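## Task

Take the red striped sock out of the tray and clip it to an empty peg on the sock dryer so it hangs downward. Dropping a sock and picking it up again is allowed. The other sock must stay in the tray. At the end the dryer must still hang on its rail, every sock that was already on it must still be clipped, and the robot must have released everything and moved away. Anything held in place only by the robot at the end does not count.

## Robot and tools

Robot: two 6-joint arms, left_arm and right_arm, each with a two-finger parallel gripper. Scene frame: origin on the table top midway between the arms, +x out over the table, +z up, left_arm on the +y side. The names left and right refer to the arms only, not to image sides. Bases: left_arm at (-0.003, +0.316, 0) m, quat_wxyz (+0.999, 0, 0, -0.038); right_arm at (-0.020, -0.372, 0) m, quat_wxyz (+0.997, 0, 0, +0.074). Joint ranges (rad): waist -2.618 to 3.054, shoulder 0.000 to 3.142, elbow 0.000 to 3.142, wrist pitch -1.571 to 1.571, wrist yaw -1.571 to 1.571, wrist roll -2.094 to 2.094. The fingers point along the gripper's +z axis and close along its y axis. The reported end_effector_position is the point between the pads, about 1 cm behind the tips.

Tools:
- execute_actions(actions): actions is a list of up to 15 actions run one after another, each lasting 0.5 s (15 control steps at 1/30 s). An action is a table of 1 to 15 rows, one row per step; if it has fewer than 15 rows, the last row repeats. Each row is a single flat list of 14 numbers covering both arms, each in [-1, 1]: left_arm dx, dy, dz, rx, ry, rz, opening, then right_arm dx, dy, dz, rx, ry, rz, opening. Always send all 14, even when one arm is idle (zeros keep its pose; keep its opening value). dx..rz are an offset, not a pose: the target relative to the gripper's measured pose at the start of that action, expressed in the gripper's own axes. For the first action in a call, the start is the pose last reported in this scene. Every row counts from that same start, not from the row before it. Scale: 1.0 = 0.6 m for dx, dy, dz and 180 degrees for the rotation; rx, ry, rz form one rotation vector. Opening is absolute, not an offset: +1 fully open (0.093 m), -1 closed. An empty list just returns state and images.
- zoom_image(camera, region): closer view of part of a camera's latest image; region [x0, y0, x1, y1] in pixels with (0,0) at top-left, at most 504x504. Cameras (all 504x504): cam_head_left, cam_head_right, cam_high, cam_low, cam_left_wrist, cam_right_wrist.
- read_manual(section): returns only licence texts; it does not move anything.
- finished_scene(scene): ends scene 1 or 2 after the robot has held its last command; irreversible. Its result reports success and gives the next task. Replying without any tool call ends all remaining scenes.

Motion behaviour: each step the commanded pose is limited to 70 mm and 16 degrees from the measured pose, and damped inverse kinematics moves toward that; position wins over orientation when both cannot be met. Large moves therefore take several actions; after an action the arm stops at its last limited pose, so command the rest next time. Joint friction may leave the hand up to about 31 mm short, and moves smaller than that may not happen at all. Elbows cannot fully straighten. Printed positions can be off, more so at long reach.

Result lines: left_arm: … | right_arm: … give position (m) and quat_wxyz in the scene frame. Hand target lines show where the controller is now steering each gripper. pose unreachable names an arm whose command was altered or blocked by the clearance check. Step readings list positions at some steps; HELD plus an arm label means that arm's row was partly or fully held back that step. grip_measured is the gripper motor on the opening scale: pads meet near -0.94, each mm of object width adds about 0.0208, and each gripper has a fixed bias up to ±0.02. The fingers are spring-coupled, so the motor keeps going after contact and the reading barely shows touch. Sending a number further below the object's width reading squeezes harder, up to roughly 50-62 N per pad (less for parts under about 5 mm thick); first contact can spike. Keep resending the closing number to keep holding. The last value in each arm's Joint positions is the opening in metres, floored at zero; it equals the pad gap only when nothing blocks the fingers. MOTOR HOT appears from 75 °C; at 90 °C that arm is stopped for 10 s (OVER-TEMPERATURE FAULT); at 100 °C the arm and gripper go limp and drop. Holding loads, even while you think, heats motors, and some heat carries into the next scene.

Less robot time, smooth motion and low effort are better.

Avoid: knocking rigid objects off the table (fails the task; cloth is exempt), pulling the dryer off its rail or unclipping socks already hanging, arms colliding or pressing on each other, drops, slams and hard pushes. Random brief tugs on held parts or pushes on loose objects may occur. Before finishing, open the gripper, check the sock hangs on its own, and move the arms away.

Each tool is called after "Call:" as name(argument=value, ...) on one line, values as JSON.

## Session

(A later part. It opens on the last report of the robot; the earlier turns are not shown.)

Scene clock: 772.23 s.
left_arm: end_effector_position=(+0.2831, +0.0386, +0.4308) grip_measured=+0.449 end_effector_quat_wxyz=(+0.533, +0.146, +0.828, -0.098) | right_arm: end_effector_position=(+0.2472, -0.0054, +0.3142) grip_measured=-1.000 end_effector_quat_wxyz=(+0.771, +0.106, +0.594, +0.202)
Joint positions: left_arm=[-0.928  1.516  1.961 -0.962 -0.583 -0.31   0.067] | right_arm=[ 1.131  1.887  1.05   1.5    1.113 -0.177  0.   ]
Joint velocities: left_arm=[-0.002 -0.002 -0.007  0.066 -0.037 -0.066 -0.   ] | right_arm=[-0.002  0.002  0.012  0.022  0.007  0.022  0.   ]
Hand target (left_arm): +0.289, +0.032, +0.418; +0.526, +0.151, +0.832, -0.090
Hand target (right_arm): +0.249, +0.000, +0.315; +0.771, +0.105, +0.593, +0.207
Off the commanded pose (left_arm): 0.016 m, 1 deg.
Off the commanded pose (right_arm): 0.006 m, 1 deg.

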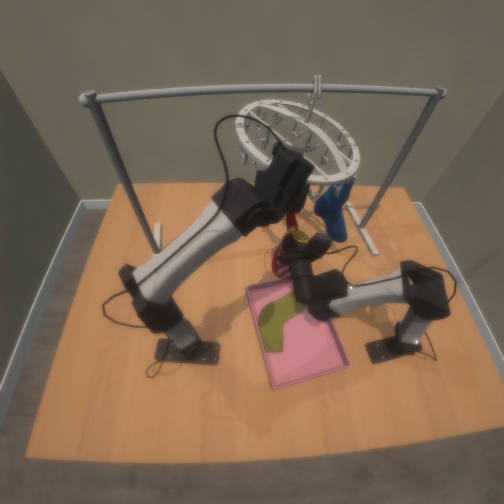

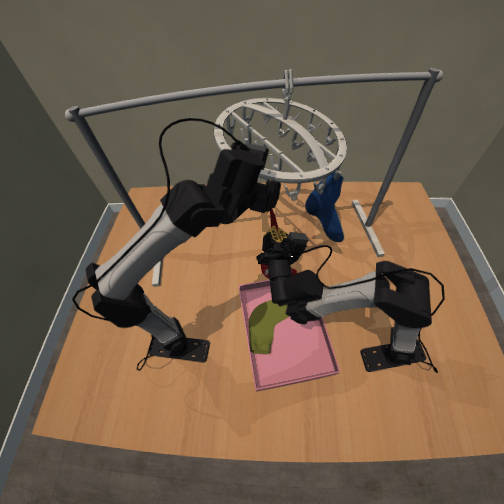

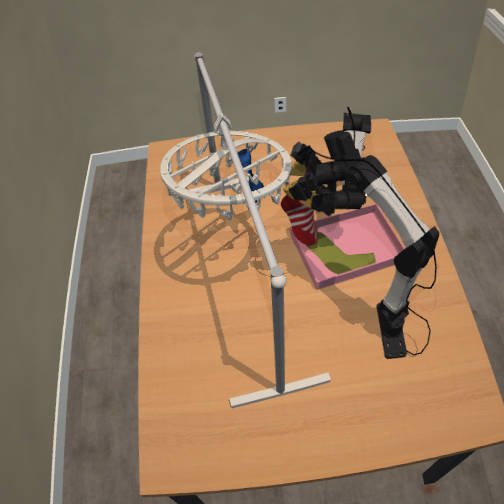

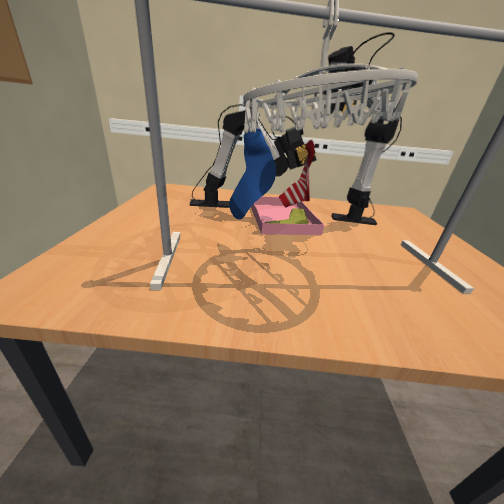

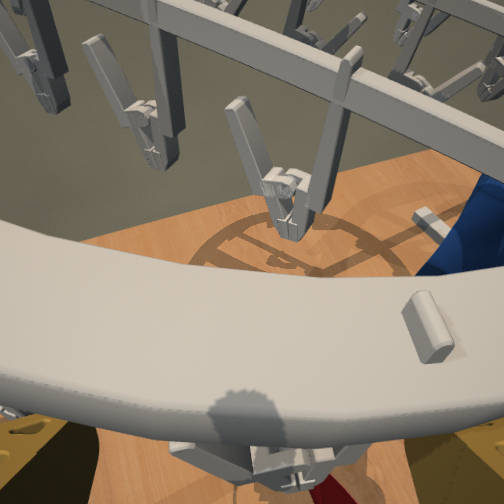

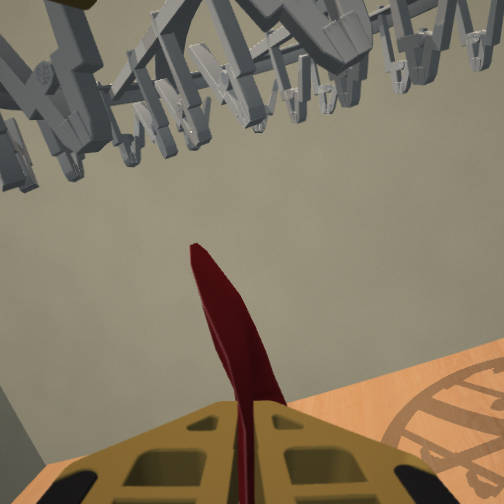

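Call:
execute_actions(actions=[[[0.016,-0.007,0.018,0,0,0,0.45,0,0,0,0,0,0,-1],[0.018,-0.008,0.021,0,0,0,0.45,0,0,0,0,0,0,-1],[0.02,-0.009,0.024,0,0,0,0.45,0,0,0,0,0,0,-1],[0.022,-0.01,0.027,0,0,0,0.45,0,0,0,0,0,0,-1],[0.024,-0.011,0.03,0,0,0,0.45,0,0,0,0,0,0,-1],[0.026,-0.012,0.033,0,0,0,0.45,0,0,0,0,0,0,-1],[0.028,-0.013,0.036,0,0,0,0.45,0,0,0,0,0,0,-1],[0.029,-0.014,0.038,0,0,0,0.45,0,0,0,0,0,0,-1]]])

Scene clock: 783.63 s.
left_arm: end_effector_position=(+0.2904, +0.0270, +0.4073) grip_measured=+0.449 end_effector_quat_wxyz=(+0.530, +0.148, +0.830, -0.095) | right_arm: end_effector_position=(+0.2472, -0.0054, +0.3142) grip_measured=-1.000 end_effector_quat_wxyz=(+0.771, +0.106, +0.594, +0.202)
Joint positions: left_arm=[-0.928  1.513  1.853 -0.868 -0.582 -0.31   0.067] | right_arm=[ 1.131  1.887  1.05   1.5    1.113 -0.177  0.   ]
Joint velocities: left_arm=[ 0.007 -0.012 -0.007  0.037  0.022 -0.037  0.001] | right_arm=[ 0.002 -0.012 -0.002 -0.051  0.022  0.037  0.   ]
Hand target (left_arm): +0.293, +0.027, +0.405; +0.533, +0.146, +0.828, -0.098
Hand target (right_arm): +0.247, -0.005, +0.314; +0.771, +0.107, +0.594, +0.202
Off the commanded pose (left_arm): 0.003 m, 1 deg.
Off the commanded pose (right_arm): 0.000 m, 0 deg.
Step readings (end_effector_position):
0: left_arm (+0.2831, +0.0386, +0.4308) | right_arm (+0.2472, -0.0054, +0.3142)
1: left_arm (+0.2837, +0.0378, +0.4297) | right_arm (+0.2472, -0.0054, +0.3142)
2: left_arm (+0.2843, +0.0368, +0.4280) | right_arm (+0.2472, -0.0054, +0.3142)
4: left_arm (+0.2860, +0.0342, +0.4206) | right_arm (+0.2472, -0.0054, +0.3142)
8: left_arm (+0.2884, +0.0301, +0.4065) | right_arm (+0.2472, -0.0054, +0.3142)
15: end_effector_position above

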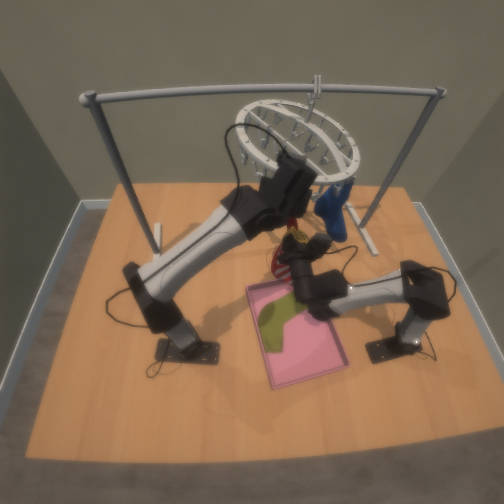

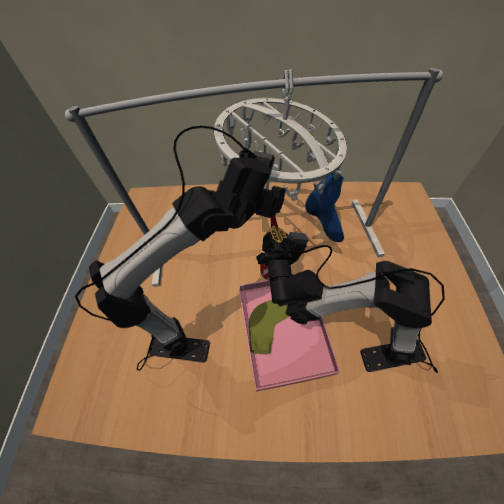

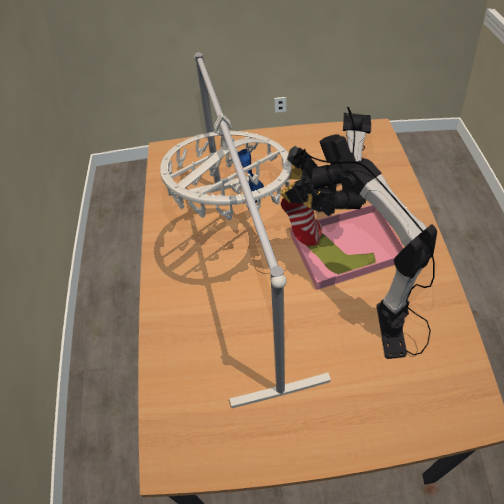

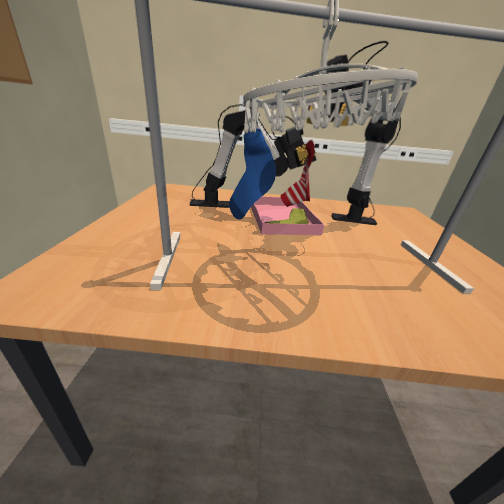

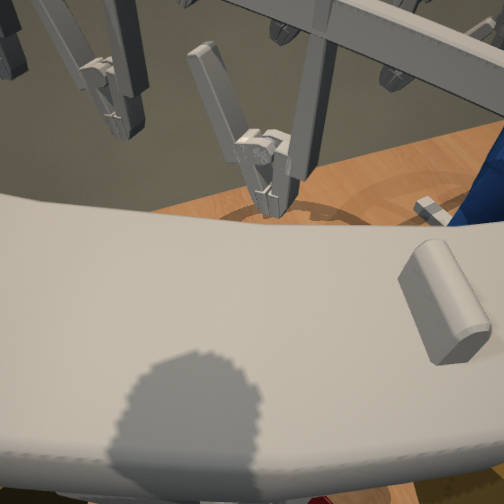

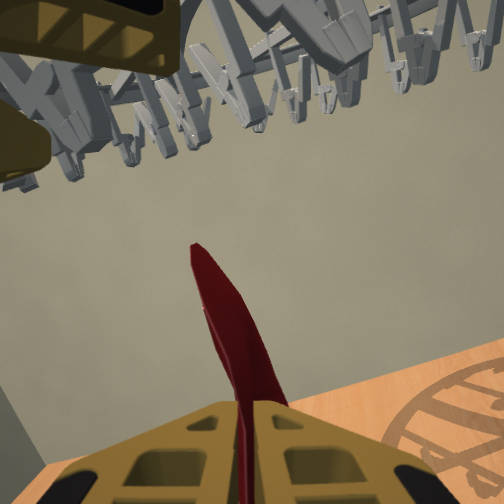

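Call:
zoom_image(camera="cam_right_wrist", region=[0, 0, 252, 252])

Region (0, 0, 252, 252) of cam_right_wrist's 504x504 image, scaled by 2.000, with more detail than that image has.

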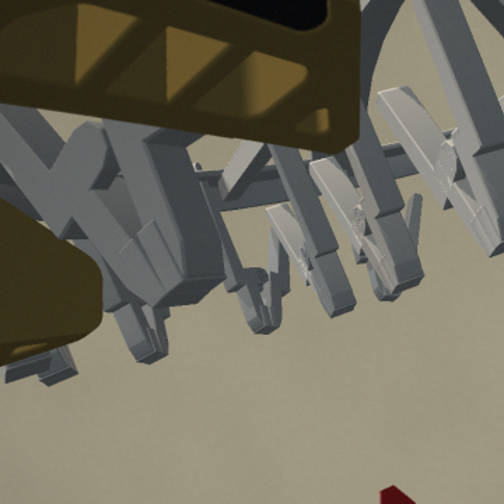

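Call:
execute_actions(actions=[[[-0.004,0.0006,-0.0027,0,0,0,0.45,0,0,0,0,0,0,-1],[-0.008,0.0012,-0.0054,0,0,0,0.45,0,0,0,0,0,0,-1],[-0.012,0.0018,-0.0081,0,0,0,0.45,0,0,0,0,0,0,-1],[-0.016,0.0024,-0.0108,0,0,0,0.45,0,0,0,0,0,0,-1],[-0.02,0.003,-0.0135,0,0,0,0.45,0,0,0,0,0,0,-1],[-0.0238,0.0035,-0.0162,0,0,0,0.45,0,0,0,0,0,0,-1]]])

Scene clock: 790.73 s.
left_arm: end_effector_position=(+0.2868, +0.0325, +0.4243) grip_measured=+0.449 end_effector_quat_wxyz=(+0.533, +0.146, +0.828, -0.099) | right_arm: end_effector_position=(+0.2472, -0.0054, +0.3142) grip_measured=-1.000 end_effector_quat_wxyz=(+0.771, +0.106, +0.594, +0.202)
Joint positions: left_arm=[-0.928  1.523  1.934 -0.928 -0.582 -0.31   0.067] | right_arm=[ 1.131  1.887  1.05   1.5    1.113 -0.177  0.   ]
Joint velocities: left_arm=[-0.007 -0.002  0.022 -0.095 -0.007  0.095  0.   ] | right_arm=[ 0.007 -0.007 -0.017  0.007  0.007  0.051  0.   ]
Hand target (left_arm): +0.288, +0.030, +0.424; +0.530, +0.148, +0.829, -0.095
Hand target (right_arm): +0.247, -0.005, +0.314; +0.771, +0.106, +0.594, +0.202
Off the commanded pose (left_arm): 0.003 m, 1 deg.
Off the commanded pose (right_arm): 0.000 m, 0 deg.
Step readings (end_effector_position):
0: left_arm (+0.2910, +0.0260, +0.4093) | right_arm (+0.2472, -0.0054, +0.3142)
1: left_arm (+0.2909, +0.0261, +0.4091) | right_arm (+0.2472, -0.0054, +0.3142)
2: left_arm (+0.2907, +0.0264, +0.4085) | right_arm (+0.2472, -0.0054, +0.3142)
4: left_arm (+0.2898, +0.0278, +0.4084) | right_arm (+0.2472, -0.0054, +0.3142)
8: left_arm (+0.2884, +0.0300, +0.4197) | right_arm (+0.2472, -0.0054, +0.3142)
15: end_effector_position above

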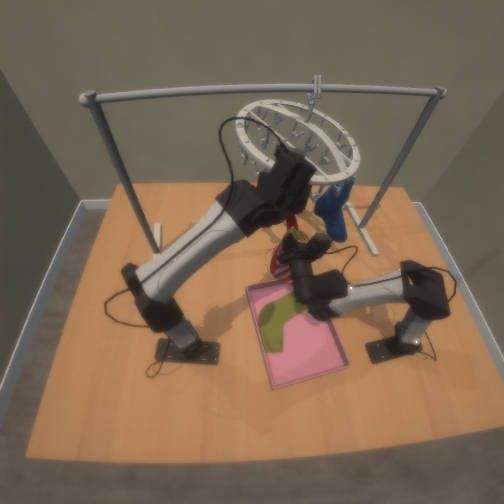

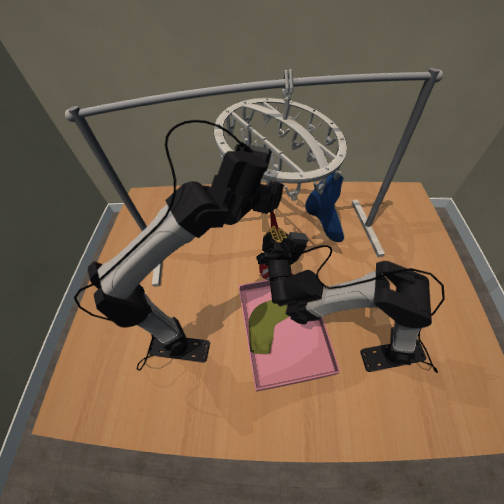

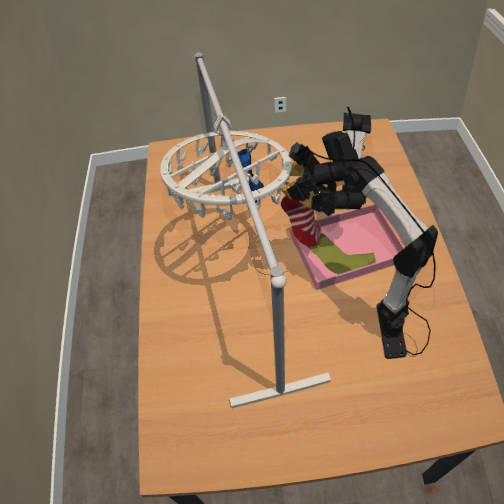

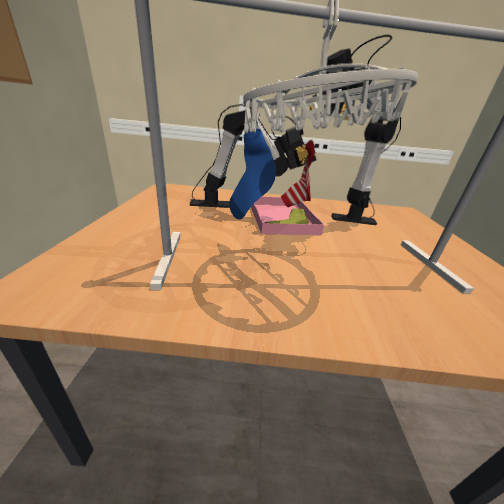

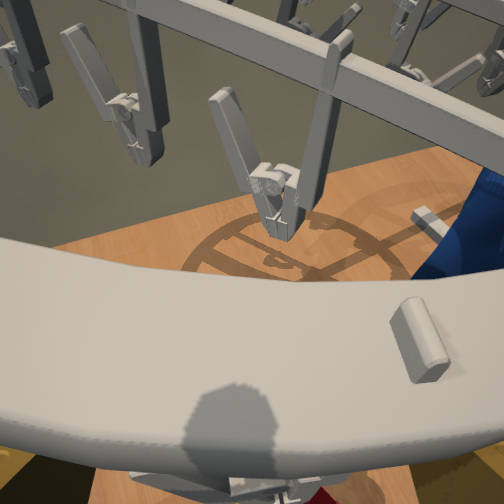

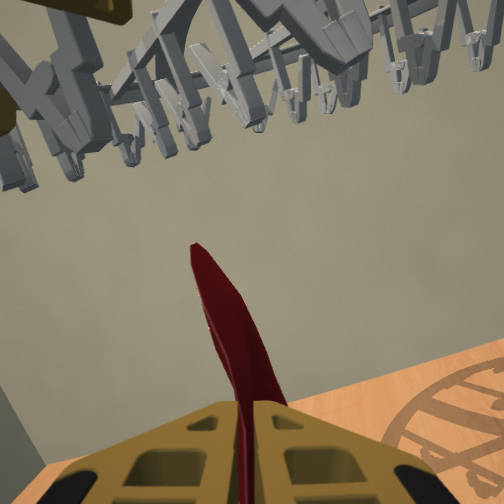

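Call:
execute_actions(actions=[[[0,0,0,0,0,0,0.35,0,0,0,0,0,0,-1],[0,0,0,0,0,0,0.25,0,0,0,0,0,0,-1],[0,0,0,0,0,0,0.15,0,0,0,0,0,0,-1],[0,0,0,0,0,0,0.06,0,0,0,0,0,0,-1],[0,0,0,0,0,0,-0.02,0,0,0,0,0,0,-1],[0,0,0,0,0,0,-0.09,0,0,0,0,0,0,-1],[0,0,0,0,0,0,-0.16,0,0,0,0,0,0,-1],[0,0,0,0,0,0,-0.23,0,0,0,0,0,0,-1],[0,0,0,0,0,0,-0.3,0,0,0,0,0,0,-1],[0,0,0,0,0,0,-0.37,0,0,0,0,0,0,-1],[0,0,0,0,0,0,-0.44,0,0,0,0,0,0,-1],[0,0,0,0,0,0,-0.5,0,0,0,0,0,0,-1],[0,0,0,0,0,0,-0.55,0,0,0,0,0,0,-1]]])

Call:
zoom_image(camera="cam_right_wrist", region=[0, 0, 252, 252])

Scene clock: 796.30 s.
left_arm: end_effector_position=(+0.2863, +0.0334, +0.4224) grip_measured=-0.484 end_effector_quat_wxyz=(+0.530, +0.150, +0.829, -0.094) | right_arm: end_effector_position=(+0.2472, -0.0054, +0.3142) grip_measured=-1.000 end_effector_quat_wxyz=(+0.771, +0.106, +0.594, +0.202)
Joint positions: left_arm=[-0.928  1.523  1.934 -0.938 -0.582 -0.306  0.022] | right_arm=[ 1.131  1.887  1.05   1.5    1.113 -0.177  0.   ]
Joint velocities: left_arm=[ 0.002 -0.012 -0.007 -0.022 -0.007 -0.022 -0.001] | right_arm=[-0.022 -0.007 -0.002 -0.007  0.037  0.022  0.   ]
Hand target (left_arm): +0.287, +0.033, +0.424; +0.533, +0.146, +0.828, -0.099
Hand target (right_arm): +0.247, -0.005, +0.314; +0.771, +0.106, +0.594, +0.202
Off the commanded pose (left_arm): 0.002 m, 1 deg.
Off the commanded pose (right_arm): 0.000 m, 0 deg.
Step readings (end_effector_position):
0: left_arm (+0.2863, +0.0334, +0.4224) | right_arm (+0.2472, -0.0054, +0.3142)
1: left_arm (+0.2863, +0.0334, +0.4224) | right_arm (+0.2472, -0.0054, +0.3142)
2: left_arm (+0.2863, +0.0334, +0.4224) | right_arm (+0.2472, -0.0054, +0.3142)
4: left_arm (+0.2863, +0.0334, +0.4224) | right_arm (+0.2472, -0.0054, +0.3142)
8: left_arm (+0.2863, +0.0334, +0.4224) | right_arm (+0.2472, -0.0054, +0.3142)
15: end_effector_position above

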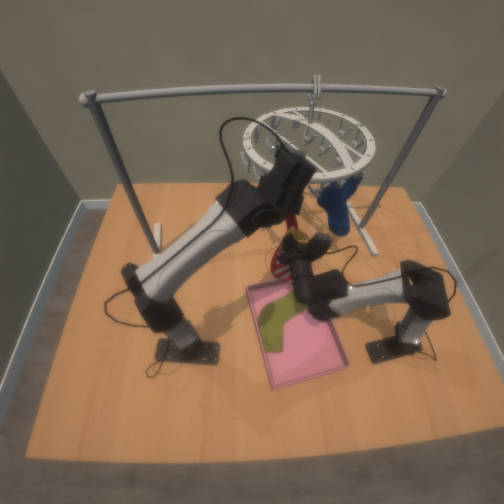

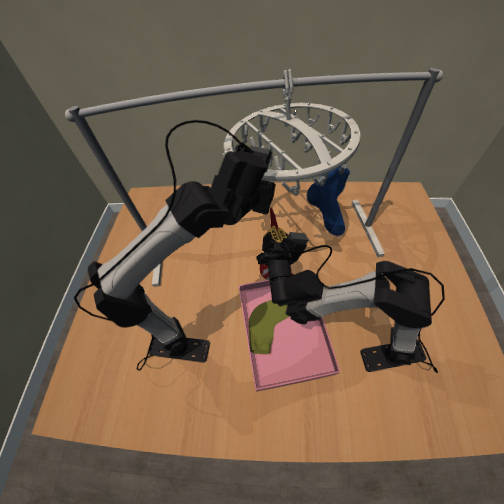

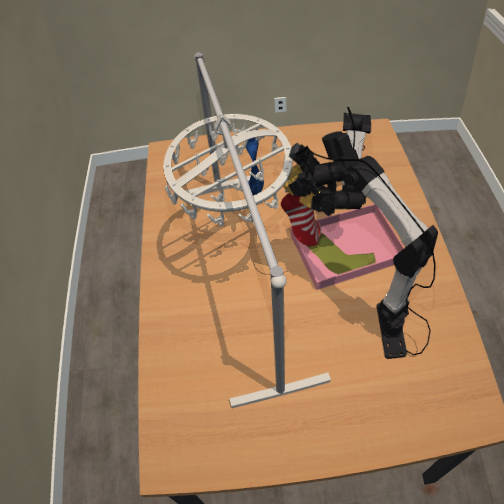

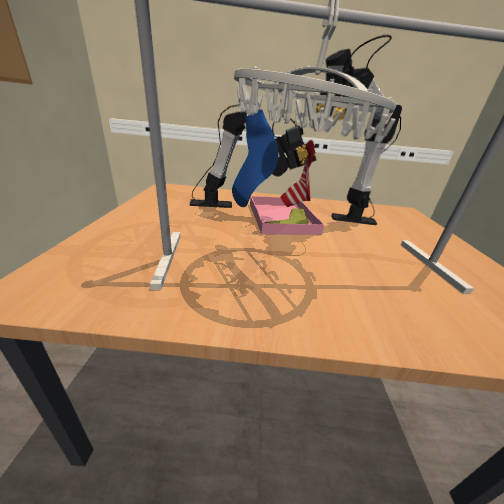

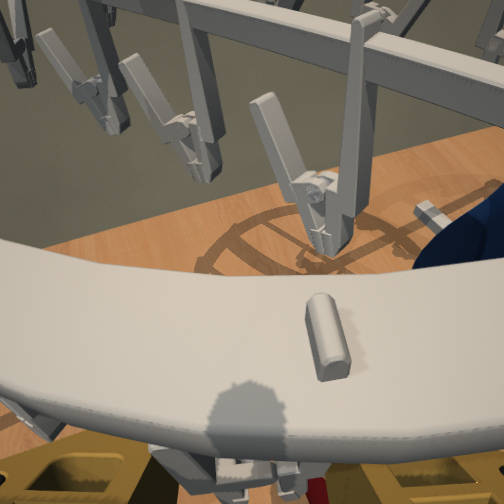

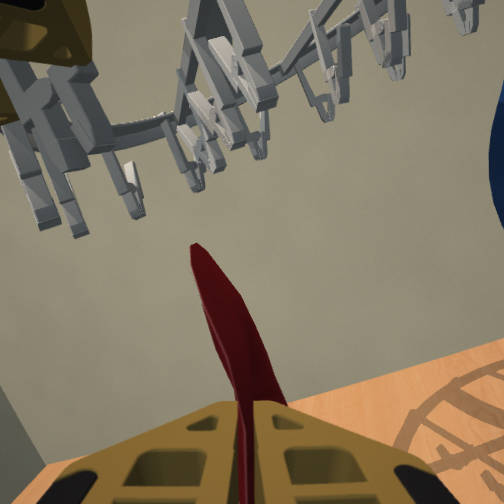

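Region (0, 0, 252, 252) of cam_right_wrist's 504x504 image, scaled by 2.000, with more detail than that image has.

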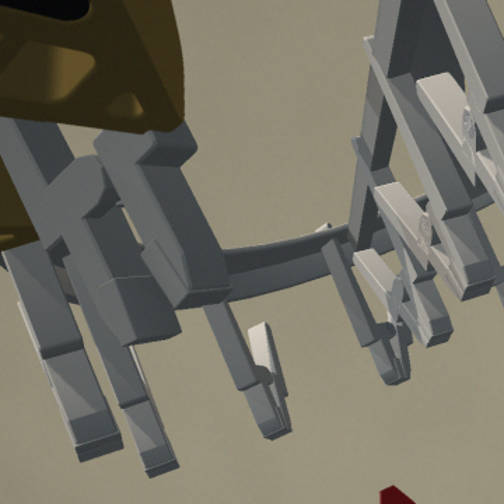

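Call:
execute_actions(actions=[])

Call:
zoom_image(camera="cam_right_wrist", region=[0, 0, 252, 252])

Call:
zoom_image(camera="cam_left_wrist", region=[120, 400, 380, 504])

Scene clock: 801.87 s.
left_arm: end_effector_position=(+0.2863, +0.0334, +0.4224) grip_measured=-0.484 end_effector_quat_wxyz=(+0.530, +0.150, +0.829, -0.094) | right_arm: end_effector_position=(+0.2472, -0.0054, +0.3142) grip_measured=-1.000 end_effector_quat_wxyz=(+0.771, +0.106, +0.594, +0.202)
Joint positions: left_arm=[-0.928  1.523  1.934 -0.938 -0.582 -0.305  0.022] | right_arm=[ 1.131  1.887  1.05   1.5    1.113 -0.177  0.   ]
Joint velocities: left_arm=[-0.002 -0.017 -0.002  0.095 -0.037  0.022  0.   ] | right_arm=[-0.007 -0.022 -0.007 -0.022  0.037 -0.022  0.   ]
Hand target (left_arm): +0.287, +0.032, +0.424; +0.533, +0.146, +0.828, -0.099
Hand target (right_arm): +0.247, -0.005, +0.314; +0.771, +0.106, +0.594, +0.202
Off the commanded pose (left_arm): 0.002 m, 1 deg.
Off the commanded pose (right_arm): 0.000 m, 0 deg.

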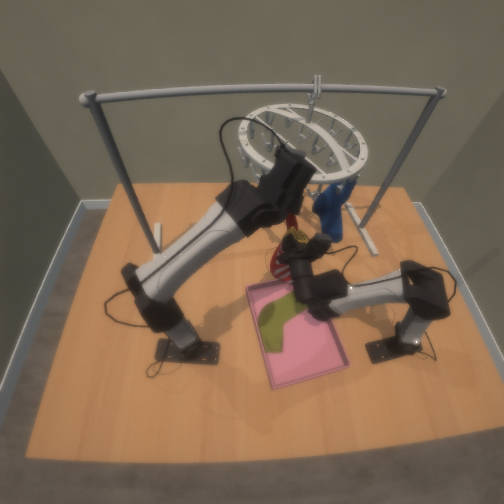

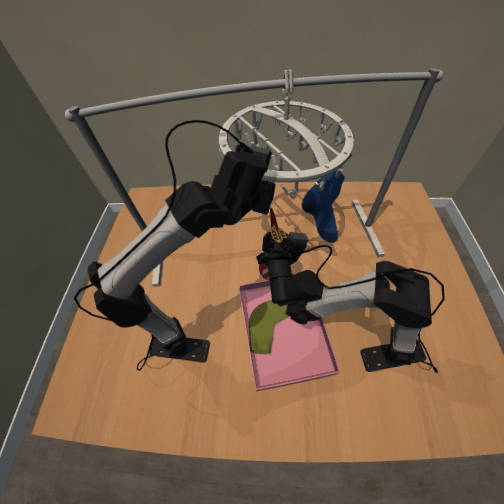

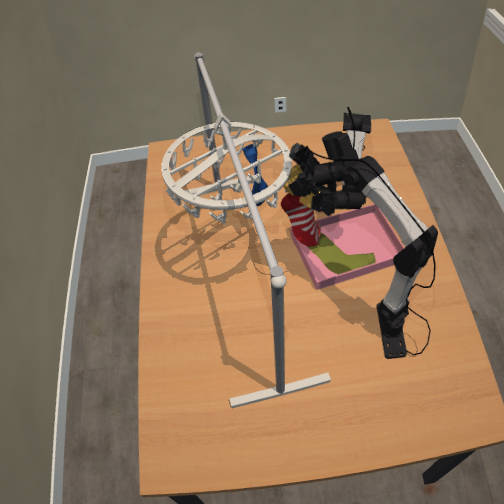

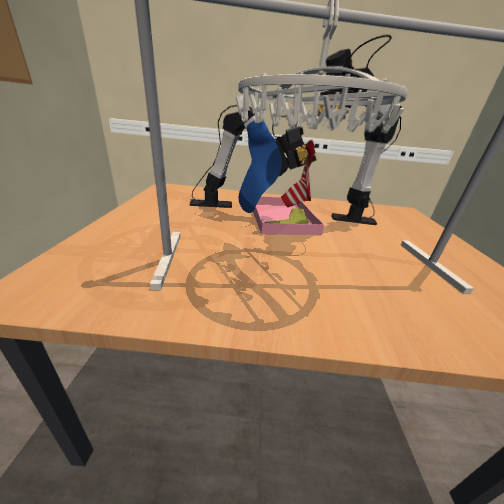

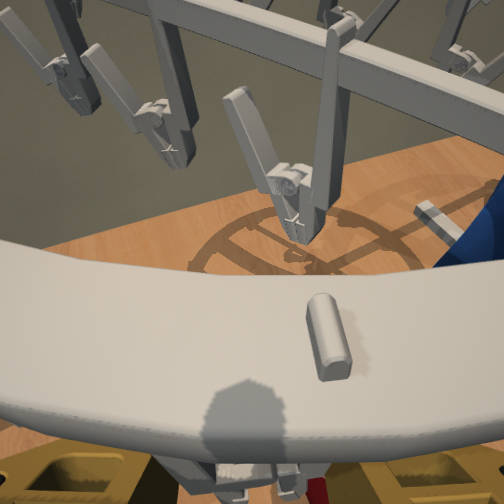

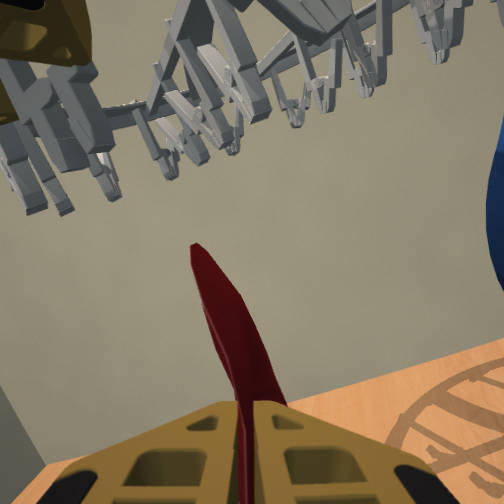

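Region (0, 0, 252, 252) of cam_right_wrist's 504x504 image, scaled by 2.000, with more detail than that image has.

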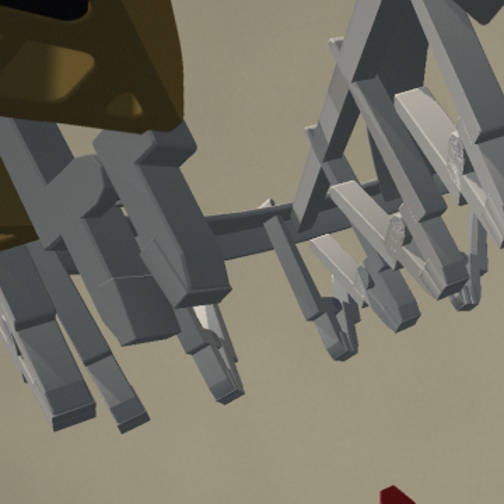

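Region (120, 400, 380, 504) of cam_left_wrist's 504x504 image, scaled by 1.938, with more detail than that image has; it fills the top 202 rows of this view, and the rest is white.

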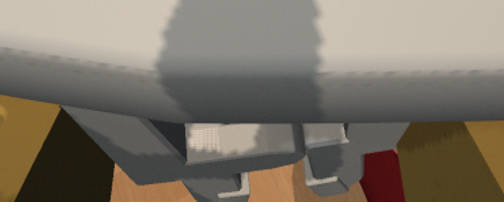

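Call:
execute_actions(actions=[[[0,0,0,0,0,0,-0.5,-0.004,0.005,-0.006,0,0,0,-1],[0,0,0,0,0,0,-0.47,-0.009,0.012,-0.011,0,0,0,-1],[0,0,0,0,0,0,-0.45,-0.014,0.019,-0.016,0,0,0,-1],[0,0,0,0,0,0,-0.43,-0.02,0.026,-0.02,0,0,0,-1],[0,0,0,0,0,0,-0.41,-0.026,0.033,-0.022,0,0,0,-1],[0,0,0,0,0,0,-0.4,-0.032,0.041,-0.024,0,0,0,-1],[0,0,0,0,0,0,-0.4,-0.038,0.048,-0.025,0,0,0,-1],[0,0,0,0,0,0,-0.4,-0.044,0.056,-0.026,0,0,0,-1],[0,0,0,0,0,0,-0.4,-0.05,0.063,-0.027,0,0,0,-1],[0,0,0,0,0,0,-0.4,-0.055,0.07,-0.0275,0,0,0,-1],[0,0,0,0,0,0,-0.4,-0.0603,0.0775,-0.0275,0,0,0,-1]]])

Scene clock: 852.73 s.
left_arm: end_effector_position=(+0.2863, +0.0334, +0.4224) grip_measured=-0.392 end_effector_quat_wxyz=(+0.530, +0.150, +0.829, -0.094) | right_arm: end_effector_position=(+0.2151, +0.0173, +0.3568) grip_measured=-1.000 end_effector_quat_wxyz=(+0.770, +0.109, +0.589, +0.219)
Joint positions: left_arm=[-0.928  1.523  1.934 -0.938 -0.582 -0.305  0.026] | right_arm=[ 1.226  1.887  1.203  1.484  1.167 -0.299  0.   ]
Joint velocities: left_arm=[ 0.017  0.007  0.012  0.081 -0.007  0.051 -0.001] | right_arm=[ 0.007 -0.017  0.085 -0.007  0.095 -0.183  0.   ]
Hand target (left_arm): +0.286, +0.033, +0.422; +0.530, +0.150, +0.829, -0.094
Hand target (right_arm): +0.215, +0.019, +0.360; +0.770, +0.106, +0.595, +0.204
Off the commanded pose (left_arm): 0.000 m, 0 deg.
Off the commanded pose (right_arm): 0.004 m, 2 deg.
Step readings (end_effector_position):
0: left_arm (+0.2863, +0.0334, +0.4224) | right_arm (+0.2472, -0.0054, +0.3142)
1: left_arm (+0.2863, +0.0334, +0.4224) | right_arm (+0.2471, -0.0053, +0.3141)
2: left_arm (+0.2863, +0.0334, +0.4224) | right_arm (+0.2465, -0.0051, +0.3139)
4: left_arm (+0.2863, +0.0334, +0.4224) | right_arm (+0.2423, -0.0031, +0.3136)
8: left_arm (+0.2863, +0.0334, +0.4224) | right_arm (+0.2271, +0.0075, +0.3262)
15: end_effector_position above

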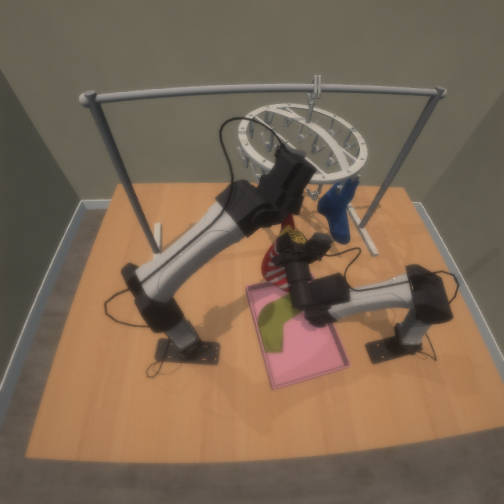

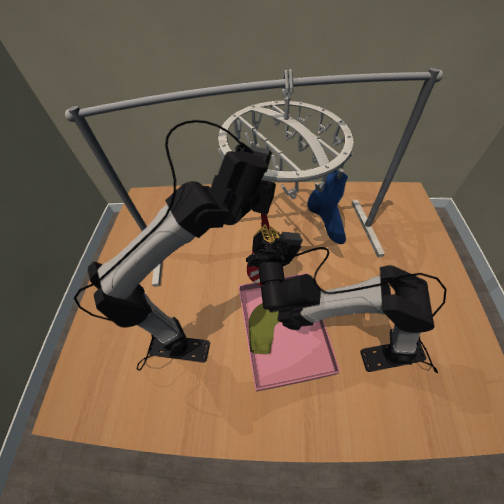

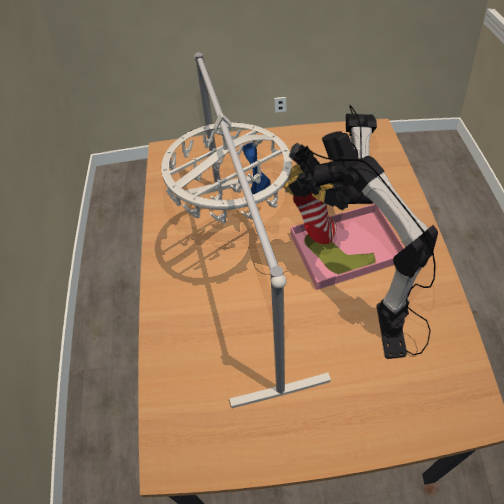

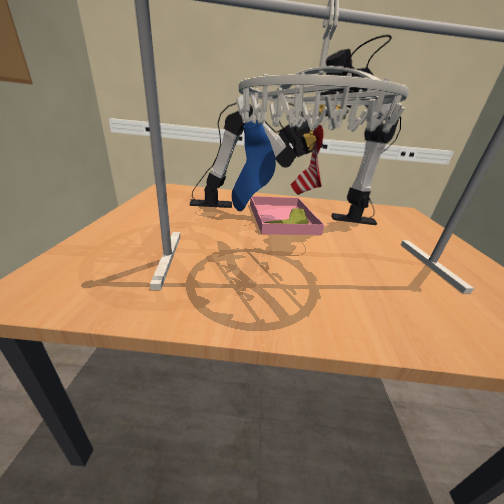

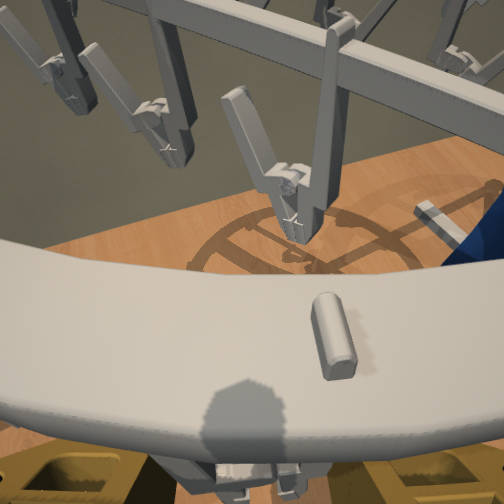

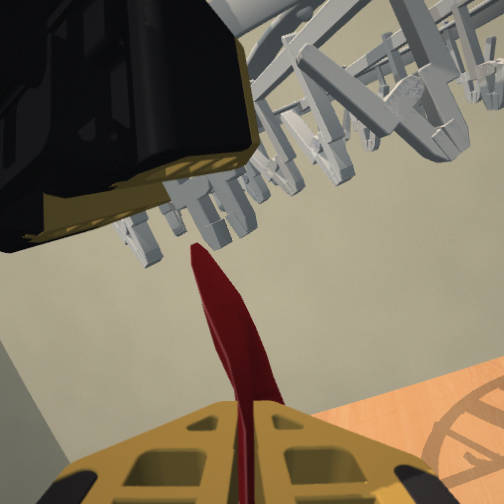

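Call:
execute_actions(actions=[])

Call:
zoom_image(camera="cam_right_wrist", region=[130, 140, 310, 320])

Call:
zoom_image(camera="cam_left_wrist", region=[120, 400, 380, 504])

Scene clock: 854.33 s.
left_arm: end_effector_position=(+0.2863, +0.0334, +0.4224) grip_measured=-0.392 end_effector_quat_wxyz=(+0.530, +0.150, +0.829, -0.094) | right_arm: end_effector_position=(+0.2158, +0.0165, +0.3553) grip_measured=-1.000 end_effector_quat_wxyz=(+0.771, +0.105, +0.594, +0.205)
Joint positions: left_arm=[-0.928  1.523  1.934 -0.938 -0.582 -0.305  0.026] | right_arm=[ 1.226  1.887  1.205  1.477  1.179 -0.322  0.   ]
Joint velocities: left_arm=[-0.007 -0.012  0.012 -0.022  0.007  0.066  0.   ] | right_arm=[-0.017 -0.007 -0.002 -0.007 -0.007  0.007  0.   ]
Hand target (left_arm): +0.286, +0.033, +0.422; +0.530, +0.150, +0.829, -0.094
Hand target (right_arm): +0.215, +0.019, +0.360; +0.770, +0.106, +0.595, +0.204
Off the commanded pose (left_arm): 0.000 m, 0 deg.
Off the commanded pose (right_arm): 0.006 m, 0 deg.

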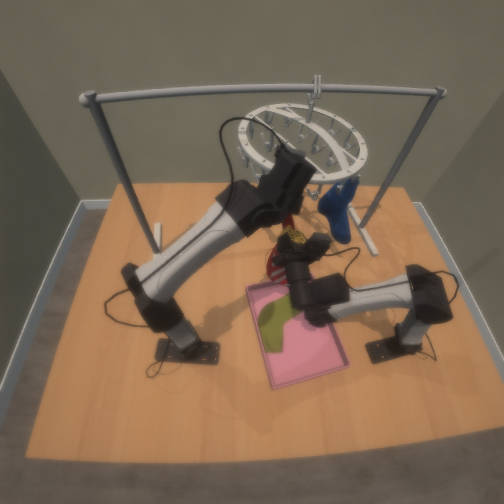

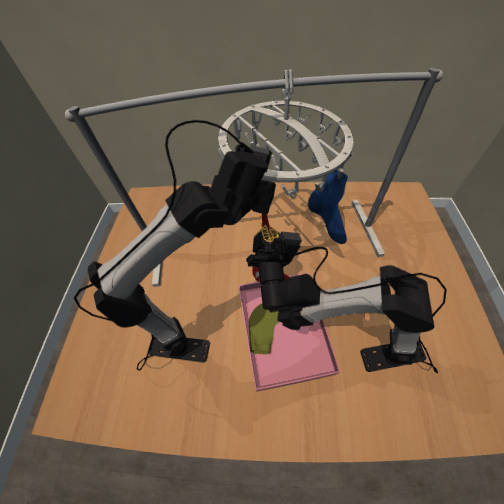

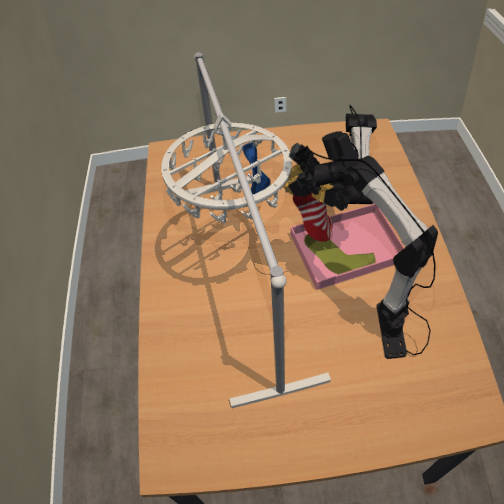

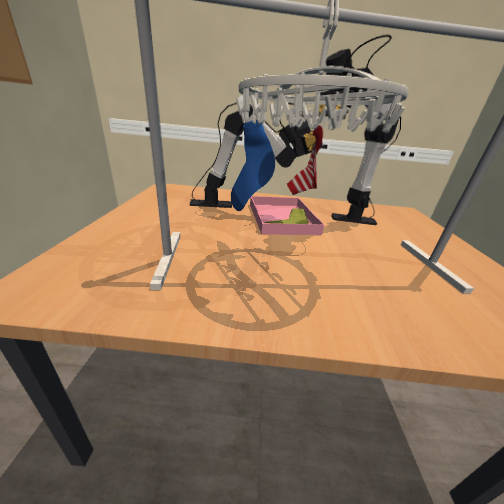

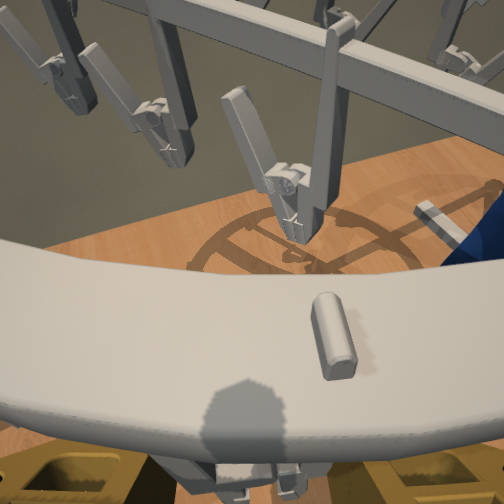

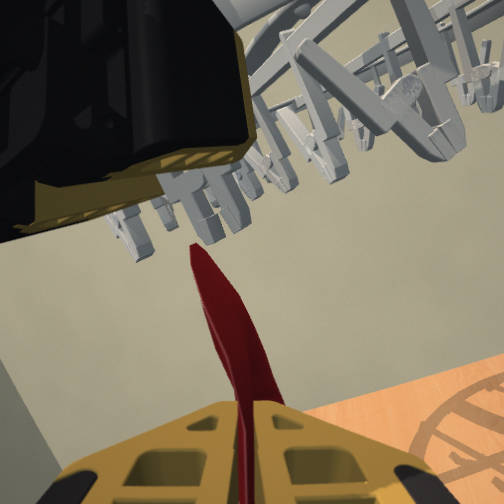

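Region (130, 140, 310, 320) of cam_right_wrist's 504x504 image, scaled by 2.800, with more detail than that image has.

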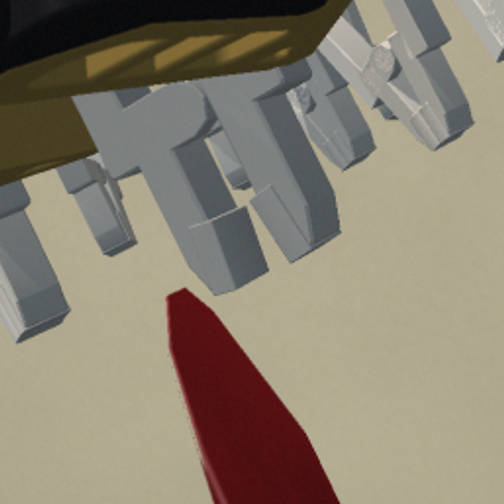

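Region (120, 400, 380, 504) of cam_left_wrist's 504x504 image, scaled by 1.938, with more detail than that image has; it fills the top 202 rows of this view, and the rest is white.

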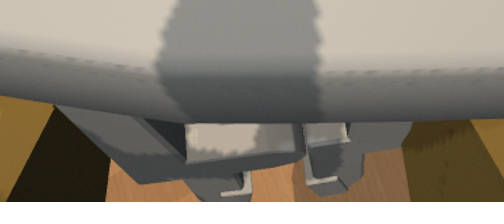

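Call:
execute_actions(actions=[[[0,0,0,0,0,0,-0.42,-0.005,0.0023,0.0016,0,0,0,-1],[0,0,0,0,0,0,-0.44,-0.01,0.0047,0.0032,0,0,0,-1],[0,0,0,0,0,0,-0.46,-0.015,0.007,0.0048,0,0,0,-1],[0,0,0,0,0,0,-0.48,-0.02,0.0095,0.0064,0,0,0,-1],[0,0,0,0,0,0,-0.48,-0.0195,0.009,0.009,0,0,0,-1],[0,0,0,0,0,0,-0.48,-0.019,0.0084,0.012,0,0,0,-1],[0,0,0,0,0,0,-0.48,-0.0184,0.0078,0.015,0,0,0,-1],[0,0,0,0,0,0,-0.48,-0.0178,0.0072,0.018,0,0,0,-1],[0,0,0,0,0,0,-0.48,-0.0168,0.0063,0.0223,0,0,0,-1]]])

Call:
zoom_image(camera="cam_right_wrist", region=[130, 140, 310, 320])

Scene clock: 864.27 s.
left_arm: end_effector_position=(+0.2863, +0.0334, +0.4224) grip_measured=-0.462 end_effector_quat_wxyz=(+0.530, +0.150, +0.829, -0.094) | right_arm: end_effector_position=(+0.2233, +0.0172, +0.3532) grip_measured=-1.000 end_effector_quat_wxyz=(+0.770, +0.094, +0.601, +0.191)
Joint positions: left_arm=[-0.928  1.523  1.934 -0.938 -0.582 -0.305  0.023] | right_arm=[ 1.208  1.876  1.205  1.407  1.173 -0.298  0.   ]
Joint velocities: left_arm=[ 0.002  0.002  0.002 -0.037  0.022 -0.037 -0.001] | right_arm=[ 0.007 -0.007 -0.002 -0.081 -0.081  0.037  0.   ]
Hand target (left_arm): +0.286, +0.033, +0.422; +0.530, +0.150, +0.829, -0.094
Hand target (right_arm): +0.225, +0.016, +0.369; +0.771, +0.105, +0.593, +0.204
Off the commanded pose (left_arm): 0.000 m, 0 deg.
Off the commanded pose (right_arm): 0.016 m, 2 deg.
Step readings (end_effector_position):
0: left_arm (+0.2863, +0.0334, +0.4224) | right_arm (+0.2158, +0.0165, +0.3553)
1: left_arm (+0.2863, +0.0334, +0.4224) | right_arm (+0.2158, +0.0165, +0.3553)
2: left_arm (+0.2863, +0.0334, +0.4224) | right_arm (+0.2158, +0.0166, +0.3552)
4: left_arm (+0.2863, +0.0334, +0.4224) | right_arm (+0.2159, +0.0173, +0.3545)
8: left_arm (+0.2863, +0.0334, +0.4224) | right_arm (+0.2169, +0.0193, +0.3523)
15: end_effector_position above

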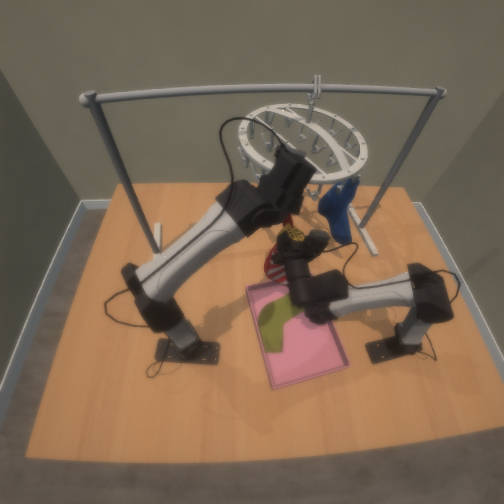

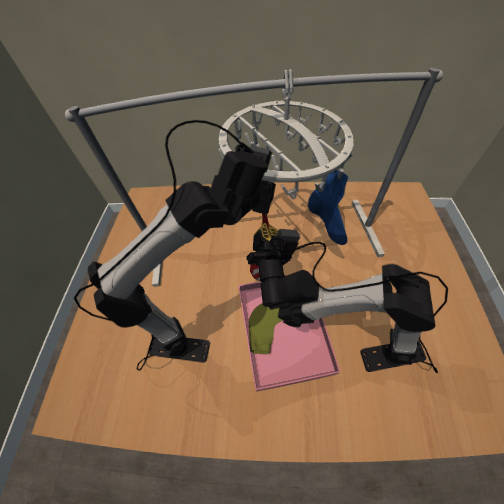

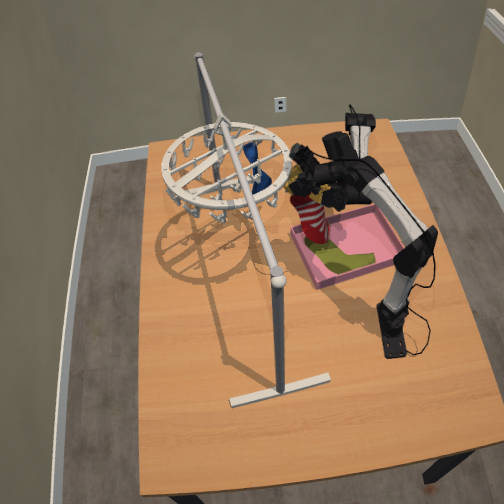

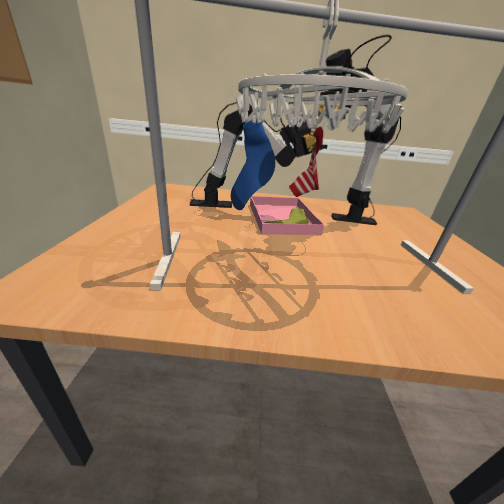

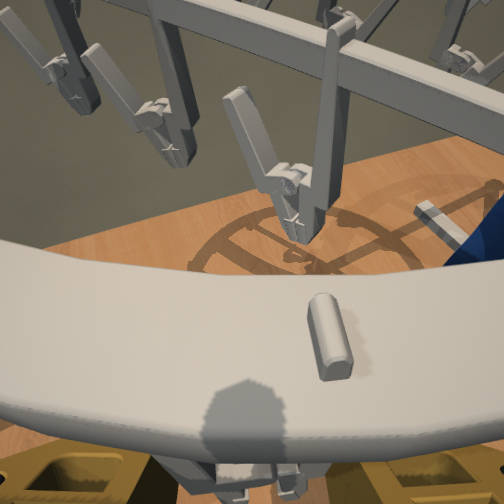

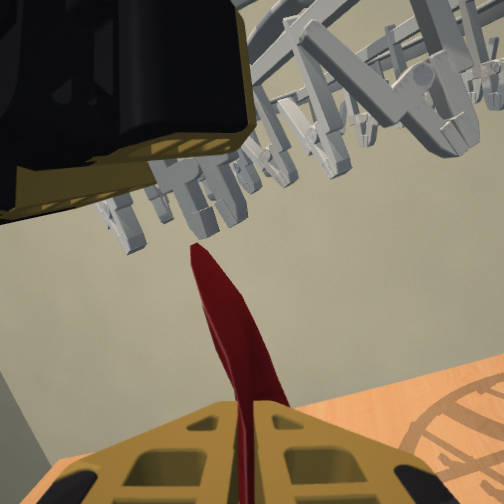

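Region (130, 140, 310, 320) of cam_right_wrist's 504x504 image, scaled by 2.800, with more detail than that image has.

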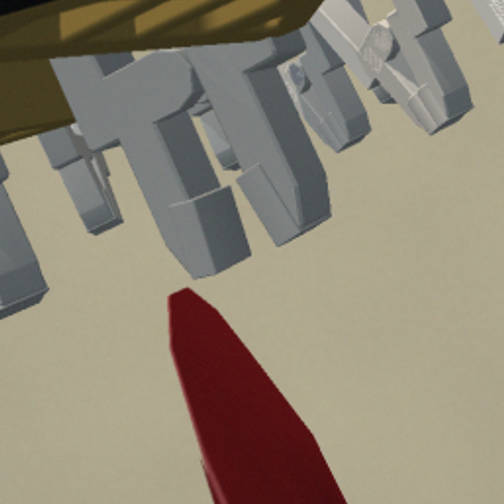

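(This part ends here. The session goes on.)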